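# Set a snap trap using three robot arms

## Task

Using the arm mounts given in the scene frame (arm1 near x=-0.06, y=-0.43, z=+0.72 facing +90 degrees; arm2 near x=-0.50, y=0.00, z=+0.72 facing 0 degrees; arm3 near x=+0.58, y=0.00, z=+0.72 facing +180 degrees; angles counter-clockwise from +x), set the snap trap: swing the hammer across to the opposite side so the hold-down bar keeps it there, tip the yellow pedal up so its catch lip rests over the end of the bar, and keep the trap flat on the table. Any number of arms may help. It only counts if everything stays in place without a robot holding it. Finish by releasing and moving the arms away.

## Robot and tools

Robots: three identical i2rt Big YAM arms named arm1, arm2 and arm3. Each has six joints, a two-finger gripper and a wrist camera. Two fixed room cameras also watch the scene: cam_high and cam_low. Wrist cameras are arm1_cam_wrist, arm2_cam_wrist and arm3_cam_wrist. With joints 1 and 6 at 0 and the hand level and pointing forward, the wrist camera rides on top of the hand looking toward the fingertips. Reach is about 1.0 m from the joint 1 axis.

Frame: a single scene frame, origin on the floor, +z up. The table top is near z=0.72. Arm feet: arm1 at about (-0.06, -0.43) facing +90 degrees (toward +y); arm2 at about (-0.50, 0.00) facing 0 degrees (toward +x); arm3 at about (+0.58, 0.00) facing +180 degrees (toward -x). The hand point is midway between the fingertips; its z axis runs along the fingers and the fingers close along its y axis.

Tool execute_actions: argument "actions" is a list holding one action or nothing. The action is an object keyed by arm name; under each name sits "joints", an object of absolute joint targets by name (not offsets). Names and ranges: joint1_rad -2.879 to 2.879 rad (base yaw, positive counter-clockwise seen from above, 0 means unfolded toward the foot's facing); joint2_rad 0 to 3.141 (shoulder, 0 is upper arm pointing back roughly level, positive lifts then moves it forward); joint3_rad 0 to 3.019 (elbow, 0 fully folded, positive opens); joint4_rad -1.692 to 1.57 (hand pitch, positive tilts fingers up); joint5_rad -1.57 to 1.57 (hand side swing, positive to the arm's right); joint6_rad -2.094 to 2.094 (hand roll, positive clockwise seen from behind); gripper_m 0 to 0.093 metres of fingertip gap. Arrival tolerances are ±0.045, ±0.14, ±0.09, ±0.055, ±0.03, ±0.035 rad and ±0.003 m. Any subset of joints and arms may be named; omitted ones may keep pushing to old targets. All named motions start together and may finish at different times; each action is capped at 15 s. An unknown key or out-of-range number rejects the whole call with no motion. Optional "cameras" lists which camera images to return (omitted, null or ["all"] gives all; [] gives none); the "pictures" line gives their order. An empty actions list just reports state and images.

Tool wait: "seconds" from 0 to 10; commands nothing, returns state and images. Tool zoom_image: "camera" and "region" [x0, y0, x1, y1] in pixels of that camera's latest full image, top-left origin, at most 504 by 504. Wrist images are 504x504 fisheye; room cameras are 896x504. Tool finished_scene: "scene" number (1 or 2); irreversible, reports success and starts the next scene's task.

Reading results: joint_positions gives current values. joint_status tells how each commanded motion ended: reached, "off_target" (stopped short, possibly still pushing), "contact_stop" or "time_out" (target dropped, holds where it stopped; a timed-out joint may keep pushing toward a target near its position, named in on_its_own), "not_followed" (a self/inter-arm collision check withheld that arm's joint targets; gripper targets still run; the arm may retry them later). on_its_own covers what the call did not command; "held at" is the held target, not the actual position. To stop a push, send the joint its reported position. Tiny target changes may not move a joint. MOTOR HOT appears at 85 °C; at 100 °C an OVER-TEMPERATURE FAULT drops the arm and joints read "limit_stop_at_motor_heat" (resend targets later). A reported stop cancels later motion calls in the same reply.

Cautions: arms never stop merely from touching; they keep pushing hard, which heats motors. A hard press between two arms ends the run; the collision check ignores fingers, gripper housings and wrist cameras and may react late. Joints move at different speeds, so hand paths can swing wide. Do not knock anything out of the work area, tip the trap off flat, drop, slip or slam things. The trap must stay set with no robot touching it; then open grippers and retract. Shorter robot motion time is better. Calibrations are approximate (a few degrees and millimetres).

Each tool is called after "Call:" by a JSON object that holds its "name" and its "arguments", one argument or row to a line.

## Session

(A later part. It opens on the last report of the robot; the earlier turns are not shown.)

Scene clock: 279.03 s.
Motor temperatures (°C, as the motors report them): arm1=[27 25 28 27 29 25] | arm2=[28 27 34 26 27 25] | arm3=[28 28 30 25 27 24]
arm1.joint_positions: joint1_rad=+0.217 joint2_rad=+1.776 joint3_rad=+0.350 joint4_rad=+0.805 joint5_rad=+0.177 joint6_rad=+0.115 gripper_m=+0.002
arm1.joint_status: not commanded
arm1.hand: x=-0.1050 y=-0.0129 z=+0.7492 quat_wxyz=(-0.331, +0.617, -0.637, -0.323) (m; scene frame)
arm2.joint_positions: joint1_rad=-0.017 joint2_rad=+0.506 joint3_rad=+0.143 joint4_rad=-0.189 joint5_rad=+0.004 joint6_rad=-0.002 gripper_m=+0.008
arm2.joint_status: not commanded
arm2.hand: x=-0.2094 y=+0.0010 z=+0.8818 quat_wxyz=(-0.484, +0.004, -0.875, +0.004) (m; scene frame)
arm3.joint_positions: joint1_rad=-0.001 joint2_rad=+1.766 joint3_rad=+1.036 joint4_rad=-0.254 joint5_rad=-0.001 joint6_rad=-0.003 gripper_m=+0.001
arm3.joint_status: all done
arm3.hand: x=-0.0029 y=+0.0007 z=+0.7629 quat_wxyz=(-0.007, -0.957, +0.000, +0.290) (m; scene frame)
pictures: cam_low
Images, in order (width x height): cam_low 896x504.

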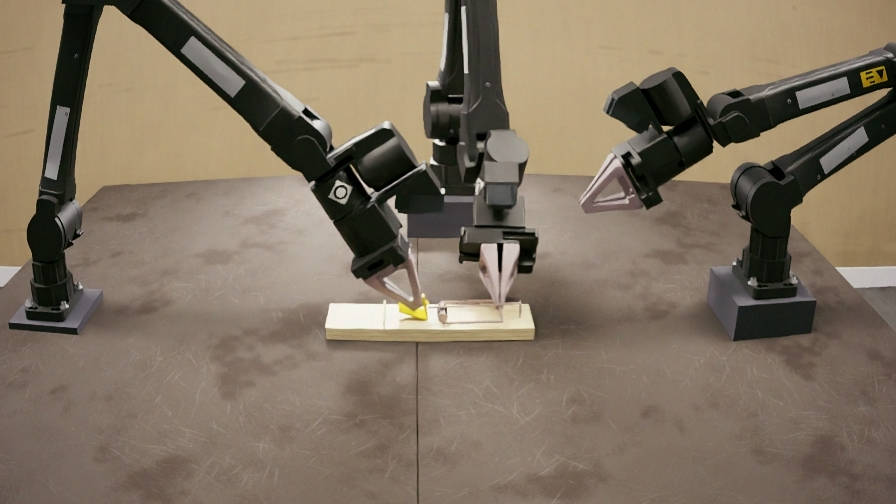

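Call:
{"name": "execute_actions", "arguments": {
  "actions": [
    {"arm3":{"joints":{"joint2_rad":1.745,"joint3_rad":1.105}}}
  ],
  "cameras": ["cam_low"]
}}

Call:
{"name": "zoom_image", "arguments": {
  "camera": "cam_low",
  "region": [370,260,490,340]
}}

Scene clock: 284.57 s.
Motor temperatures (°C, as the motors report them): arm1=[27 25 28 27 29 25] | arm2=[28 27 34 26 27 25] | arm3=[28 28 31 25 27 24]
arm1.joint_positions: joint1_rad=+0.217 joint2_rad=+1.776 joint3_rad=+0.350 joint4_rad=+0.805 joint5_rad=+0.177 joint6_rad=+0.115 gripper_m=+0.002
arm1.joint_status: not commanded
arm1.hand: x=-0.1050 y=-0.0129 z=+0.7492 quat_wxyz=(-0.331, +0.617, -0.637, -0.323) (m; scene frame)
arm2.joint_positions: joint1_rad=-0.017 joint2_rad=+0.506 joint3_rad=+0.143 joint4_rad=-0.189 joint5_rad=+0.004 joint6_rad=-0.002 gripper_m=+0.008
arm2.joint_status: not commanded
arm2.hand: x=-0.2094 y=+0.0010 z=+0.8818 quat_wxyz=(-0.484, +0.004, -0.875, +0.004) (m; scene frame)
arm3.joint_positions: joint1_rad=-0.001 joint2_rad=+1.765 joint3_rad=+1.045 joint4_rad=-0.257 joint5_rad=-0.001 joint6_rad=-0.003 gripper_m=+0.001
arm3.joint_status: all done
arm3.hand: x=-0.0063 y=+0.0008 z=+0.7665 quat_wxyz=(-0.007, -0.956, +0.000, +0.293) (m; scene frame)
pictures: cam_low
Images, in order (width x height): cam_low 896x504.

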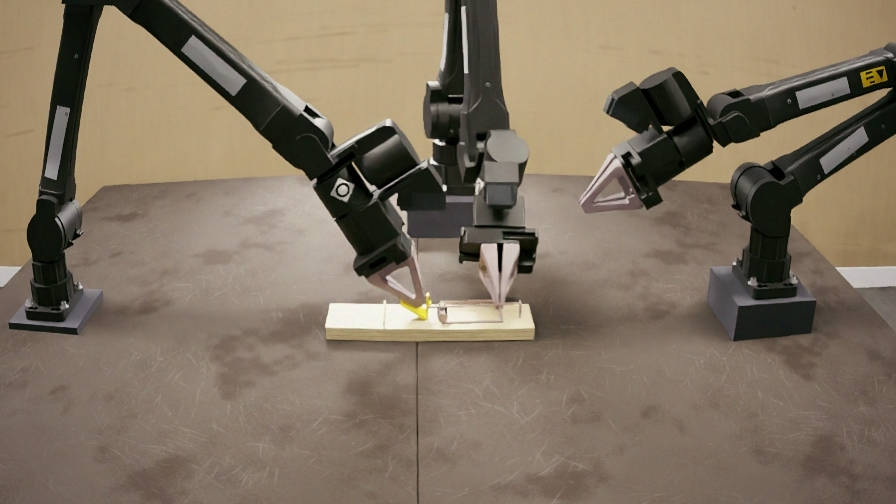

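Region (370, 260, 490, 340) of cam_low's 896x504 image, scaled by 4.200, with more detail than that image has.

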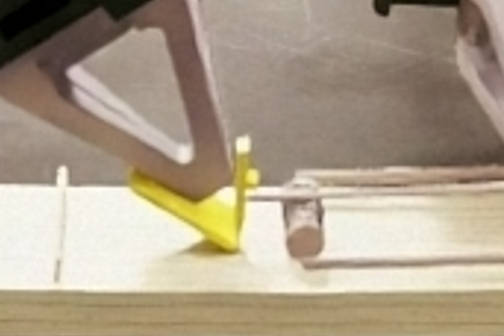

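Call:
{"name": "execute_actions", "arguments": {
  "actions": [
    {"arm3":{"joints":{"joint2_rad":1.735}},"arm1":{"joints":{"joint2_rad":1.80,"joint4_rad":0.785}}}
  ],
  "cameras": []
}}

Call:
{"name": "execute_actions", "arguments": {
  "actions": [
    {"arm1":{"joints":{"joint2_rad":1.775,"joint3_rad":0.335,"joint4_rad":0.82}}}
  ],
  "cameras": ["cam_low"]
}}

Call:
{"name": "zoom_image", "arguments": {
  "camera": "cam_low",
  "region": [390,260,540,340]
}}

Scene clock: 298.47 s.
Motor temperatures (°C, as the motors report them): arm1=[27 25 28 27 29 25] | arm2=[28 27 35 26 27 25] | arm3=[28 29 32 25 27 24]
arm1.joint_positions: joint1_rad=+0.218 joint2_rad=+1.760 joint3_rad=+0.336 joint4_rad=+0.826 joint5_rad=+0.175 joint6_rad=+0.115 gripper_m=+0.002
arm1.joint_status: all done
arm1.hand: x=-0.1053 y=-0.0144 z=+0.7562 quat_wxyz=(-0.336, +0.613, -0.634, -0.332) (m; scene frame)
arm2.joint_positions: joint1_rad=-0.017 joint2_rad=+0.506 joint3_rad=+0.143 joint4_rad=-0.189 joint5_rad=+0.004 joint6_rad=-0.002 gripper_m=+0.008
arm2.joint_status: not commanded
arm2.hand: x=-0.2094 y=+0.0010 z=+0.8818 quat_wxyz=(-0.484, +0.004, -0.875, +0.004) (m; scene frame)
arm3.joint_positions: joint1_rad=-0.001 joint2_rad=+1.758 joint3_rad=+1.045 joint4_rad=-0.258 joint5_rad=-0.001 joint6_rad=-0.003 gripper_m=+0.001
arm3.joint_status: all done
arm3.hand: x=-0.0068 y=+0.0008 z=+0.7703 quat_wxyz=(-0.007, -0.955, +0.000, +0.296) (m; scene frame)
pictures: none
No camera images: the call's "cameras" was empty. Leave "cameras" out to get every camera's image.

Scene clock: 298.97 s.
Motor temperatures (°C, as the motors report them): arm1=[27 25 28 27 29 25] | arm2=[28 27 35 26 27 25] | arm3=[28 29 32 25 27 24]
arm1.joint_positions: joint1_rad=+0.218 joint2_rad=+1.759 joint3_rad=+0.336 joint4_rad=+0.829 joint5_rad=+0.175 joint6_rad=+0.115 gripper_m=+0.002
arm1.joint_status: all done
arm1.hand: x=-0.1055 y=-0.0138 z=+0.7572 quat_wxyz=(-0.337, +0.612, -0.633, -0.333) (m; scene frame)
arm2.joint_positions: joint1_rad=-0.017 joint2_rad=+0.506 joint3_rad=+0.143 joint4_rad=-0.189 joint5_rad=+0.004 joint6_rad=-0.002 gripper_m=+0.008
arm2.joint_status: not commanded
arm2.hand: x=-0.2094 y=+0.0010 z=+0.8818 quat_wxyz=(-0.484, +0.004, -0.875, +0.004) (m; scene frame)
arm3.joint_positions: joint1_rad=-0.001 joint2_rad=+1.758 joint3_rad=+1.045 joint4_rad=-0.258 joint5_rad=-0.001 joint6_rad=-0.003 gripper_m=+0.001
arm3.joint_status: not commanded
arm3.hand: x=-0.0069 y=+0.0009 z=+0.7705 quat_wxyz=(-0.007, -0.955, +0.000, +0.296) (m; scene frame)
pictures: cam_low
Images, in order (width x height): cam_low 896x504.

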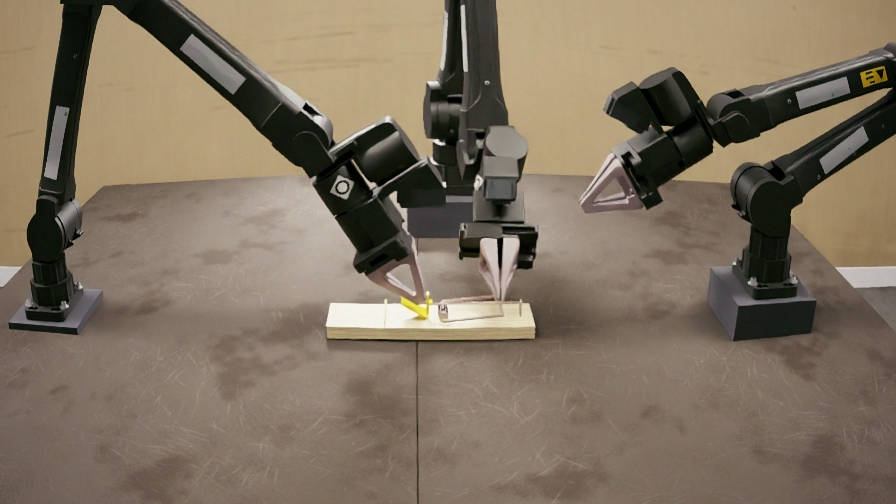

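Region (390, 260, 540, 340) of cam_low's 896x504 image, scaled by 3.360, with more detail than that image has; it fills the top 269 rows of this view, and the rest is white.

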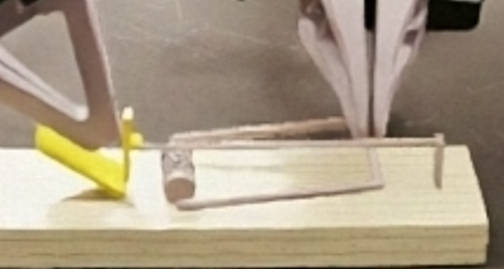

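Engaged. Release.

Call:
{"name": "execute_actions", "arguments": {
  "actions": [
    {"arm1":{"joints":{"gripper_m":0.014,"joint2_rad":1.76}}}
  ],
  "cameras": []
}}

Call:
{"name": "execute_actions", "arguments": {
  "actions": [
    {"arm1":{"joints":{"joint2_rad":1.68,"joint3_rad":0.28}},"arm3":{"joints":{"joint2_rad":1.66,"joint3_rad":1.03}}}
  ],
  "cameras": ["cam_low"]
}}

Call:
{"name": "execute_actions", "arguments": {
  "actions": [
    {"arm1":{"joints":{"joint2_rad":1.1,"joint3_rad":0.1,"joint4_rad":0.5}},"arm3":{"joints":{"joint2_rad":1.1,"joint3_rad":0.7}}}
  ],
  "cameras": ["cam_low"]
}}

Call:
{"name": "zoom_image", "arguments": {
  "camera": "cam_low",
  "region": [390,260,540,340]
}}

Scene clock: 308.57 s.
Motor temperatures (°C, as the motors report them): arm1=[27 25 28 27 29 25] | arm2=[28 27 35 26 27 25] | arm3=[28 29 33 25 27 24]
arm1.joint_positions: joint1_rad=+0.221 joint2_rad=+1.758 joint3_rad=+0.336 joint4_rad=+0.829 joint5_rad=+0.172 joint6_rad=+0.120 gripper_m=+0.014
arm1.joint_status: all done
arm1.hand: x=-0.1077 y=-0.0139 z=+0.7574 quat_wxyz=(-0.335, +0.612, -0.633, -0.336) (m; scene frame)
arm2.joint_positions: joint1_rad=-0.017 joint2_rad=+0.506 joint3_rad=+0.143 joint4_rad=-0.189 joint5_rad=+0.004 joint6_rad=-0.002 gripper_m=+0.008
arm2.joint_status: not commanded
arm2.hand: x=-0.2094 y=+0.0010 z=+0.8818 quat_wxyz=(-0.484, +0.004, -0.875, +0.004) (m; scene frame)
arm3.joint_positions: joint1_rad=-0.001 joint2_rad=+1.758 joint3_rad=+1.045 joint4_rad=-0.258 joint5_rad=-0.001 joint6_rad=-0.003 gripper_m=+0.001
arm3.joint_status: not commanded
arm3.hand: x=-0.0069 y=+0.0009 z=+0.7705 quat_wxyz=(-0.007, -0.955, +0.000, +0.296) (m; scene frame)
pictures: none
No camera images: the call's "cameras" was empty. Leave "cameras" out to get every camera's image.

Scene clock: 309.47 s.
Motor temperatures (°C, as the motors report them): arm1=[27 25 28 27 29 25] | arm2=[28 27 35 26 27 25] | arm3=[28 29 32 25 27 24]
arm1.joint_positions: joint1_rad=+0.221 joint2_rad=+1.686 joint3_rad=+0.282 joint4_rad=+0.829 joint5_rad=+0.172 joint6_rad=+0.122 gripper_m=+0.014
arm1.joint_status: all done
arm1.hand: x=-0.1044 y=-0.0307 z=+0.7711 quat_wxyz=(-0.338, +0.608, -0.631, -0.343) (m; scene frame)
arm2.joint_positions: joint1_rad=-0.017 joint2_rad=+0.506 joint3_rad=+0.143 joint4_rad=-0.189 joint5_rad=+0.004 joint6_rad=-0.002 gripper_m=+0.008
arm2.joint_status: not commanded
arm2.hand: x=-0.2094 y=+0.0010 z=+0.8818 quat_wxyz=(-0.484, +0.004, -0.875, +0.004) (m; scene frame)
arm3.joint_positions: joint1_rad=-0.001 joint2_rad=+1.659 joint3_rad=+1.032 joint4_rad=-0.258 joint5_rad=-0.001 joint6_rad=-0.003 gripper_m=+0.001
arm3.joint_status: all done
arm3.hand: x=-0.0076 y=+0.0016 z=+0.8203 quat_wxyz=(-0.007, -0.942, +0.001, +0.336) (m; scene frame)
pictures: cam_low
Images, in order (width x height): cam_low 896x504.

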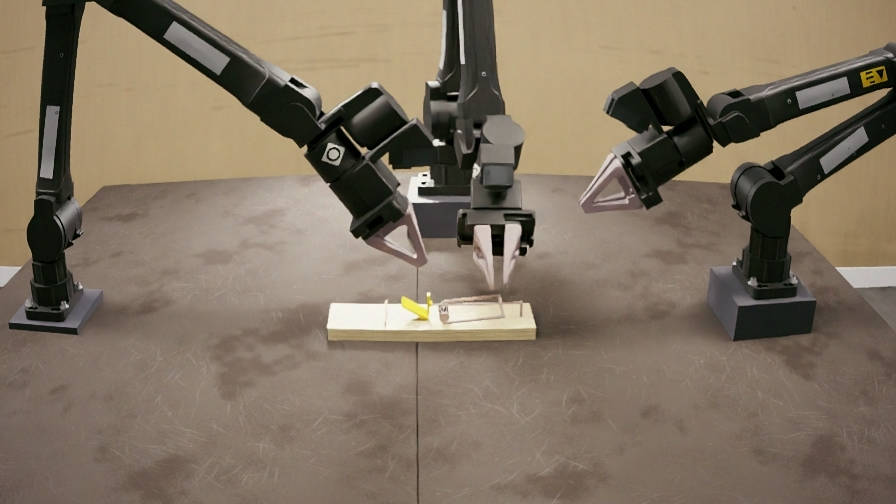

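Scene clock: 310.80 s.
Motor temperatures (°C, as the motors report them): arm1=[27 25 28 27 29 25] | arm2=[28 27 35 26 27 25] | arm3=[28 29 32 25 27 24]
arm1.joint_positions: joint1_rad=+0.221 joint2_rad=+1.102 joint3_rad=+0.096 joint4_rad=+0.511 joint5_rad=+0.172 joint6_rad=+0.122 gripper_m=+0.014
arm1.joint_status: all done
arm1.hand: x=-0.0906 y=-0.1002 z=+0.8417 quat_wxyz=(-0.357, +0.592, -0.620, -0.371) (m; scene frame)
arm2.joint_positions: joint1_rad=-0.017 joint2_rad=+0.506 joint3_rad=+0.143 joint4_rad=-0.189 joint5_rad=+0.004 joint6_rad=-0.002 gripper_m=+0.008
arm2.joint_status: not commanded
arm2.hand: x=-0.2094 y=+0.0010 z=+0.8818 quat_wxyz=(-0.484, +0.004, -0.875, +0.004) (m; scene frame)
arm3.joint_positions: joint1_rad=-0.001 joint2_rad=+1.096 joint3_rad=+0.703 joint4_rad=-0.258 joint5_rad=-0.001 joint6_rad=-0.003 gripper_m=+0.001
arm3.joint_status: all done
arm3.hand: x=+0.1225 y=+0.0033 z=+0.9362 quat_wxyz=(-0.006, -0.896, +0.002, +0.444) (m; scene frame)
pictures: cam_low
Images, in order (width x height): cam_low 896x504.

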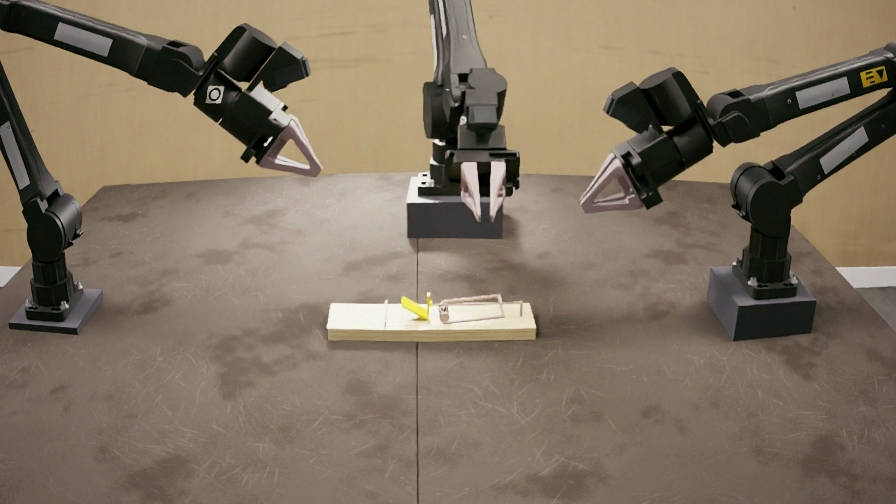

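Region (390, 260, 540, 340) of cam_low's 896x504 image, scaled by 3.360, with more detail than that image has; it fills the top 269 rows of this view, and the rest is white.

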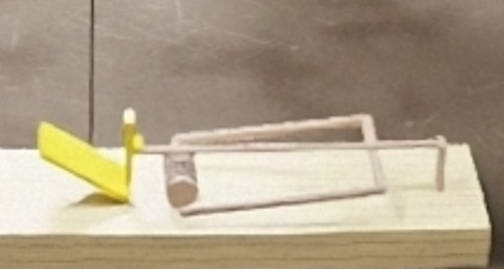

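Call:
{"name": "finished_scene", "arguments": {
  "scene": 2
}}

The scene is finished: the task was done.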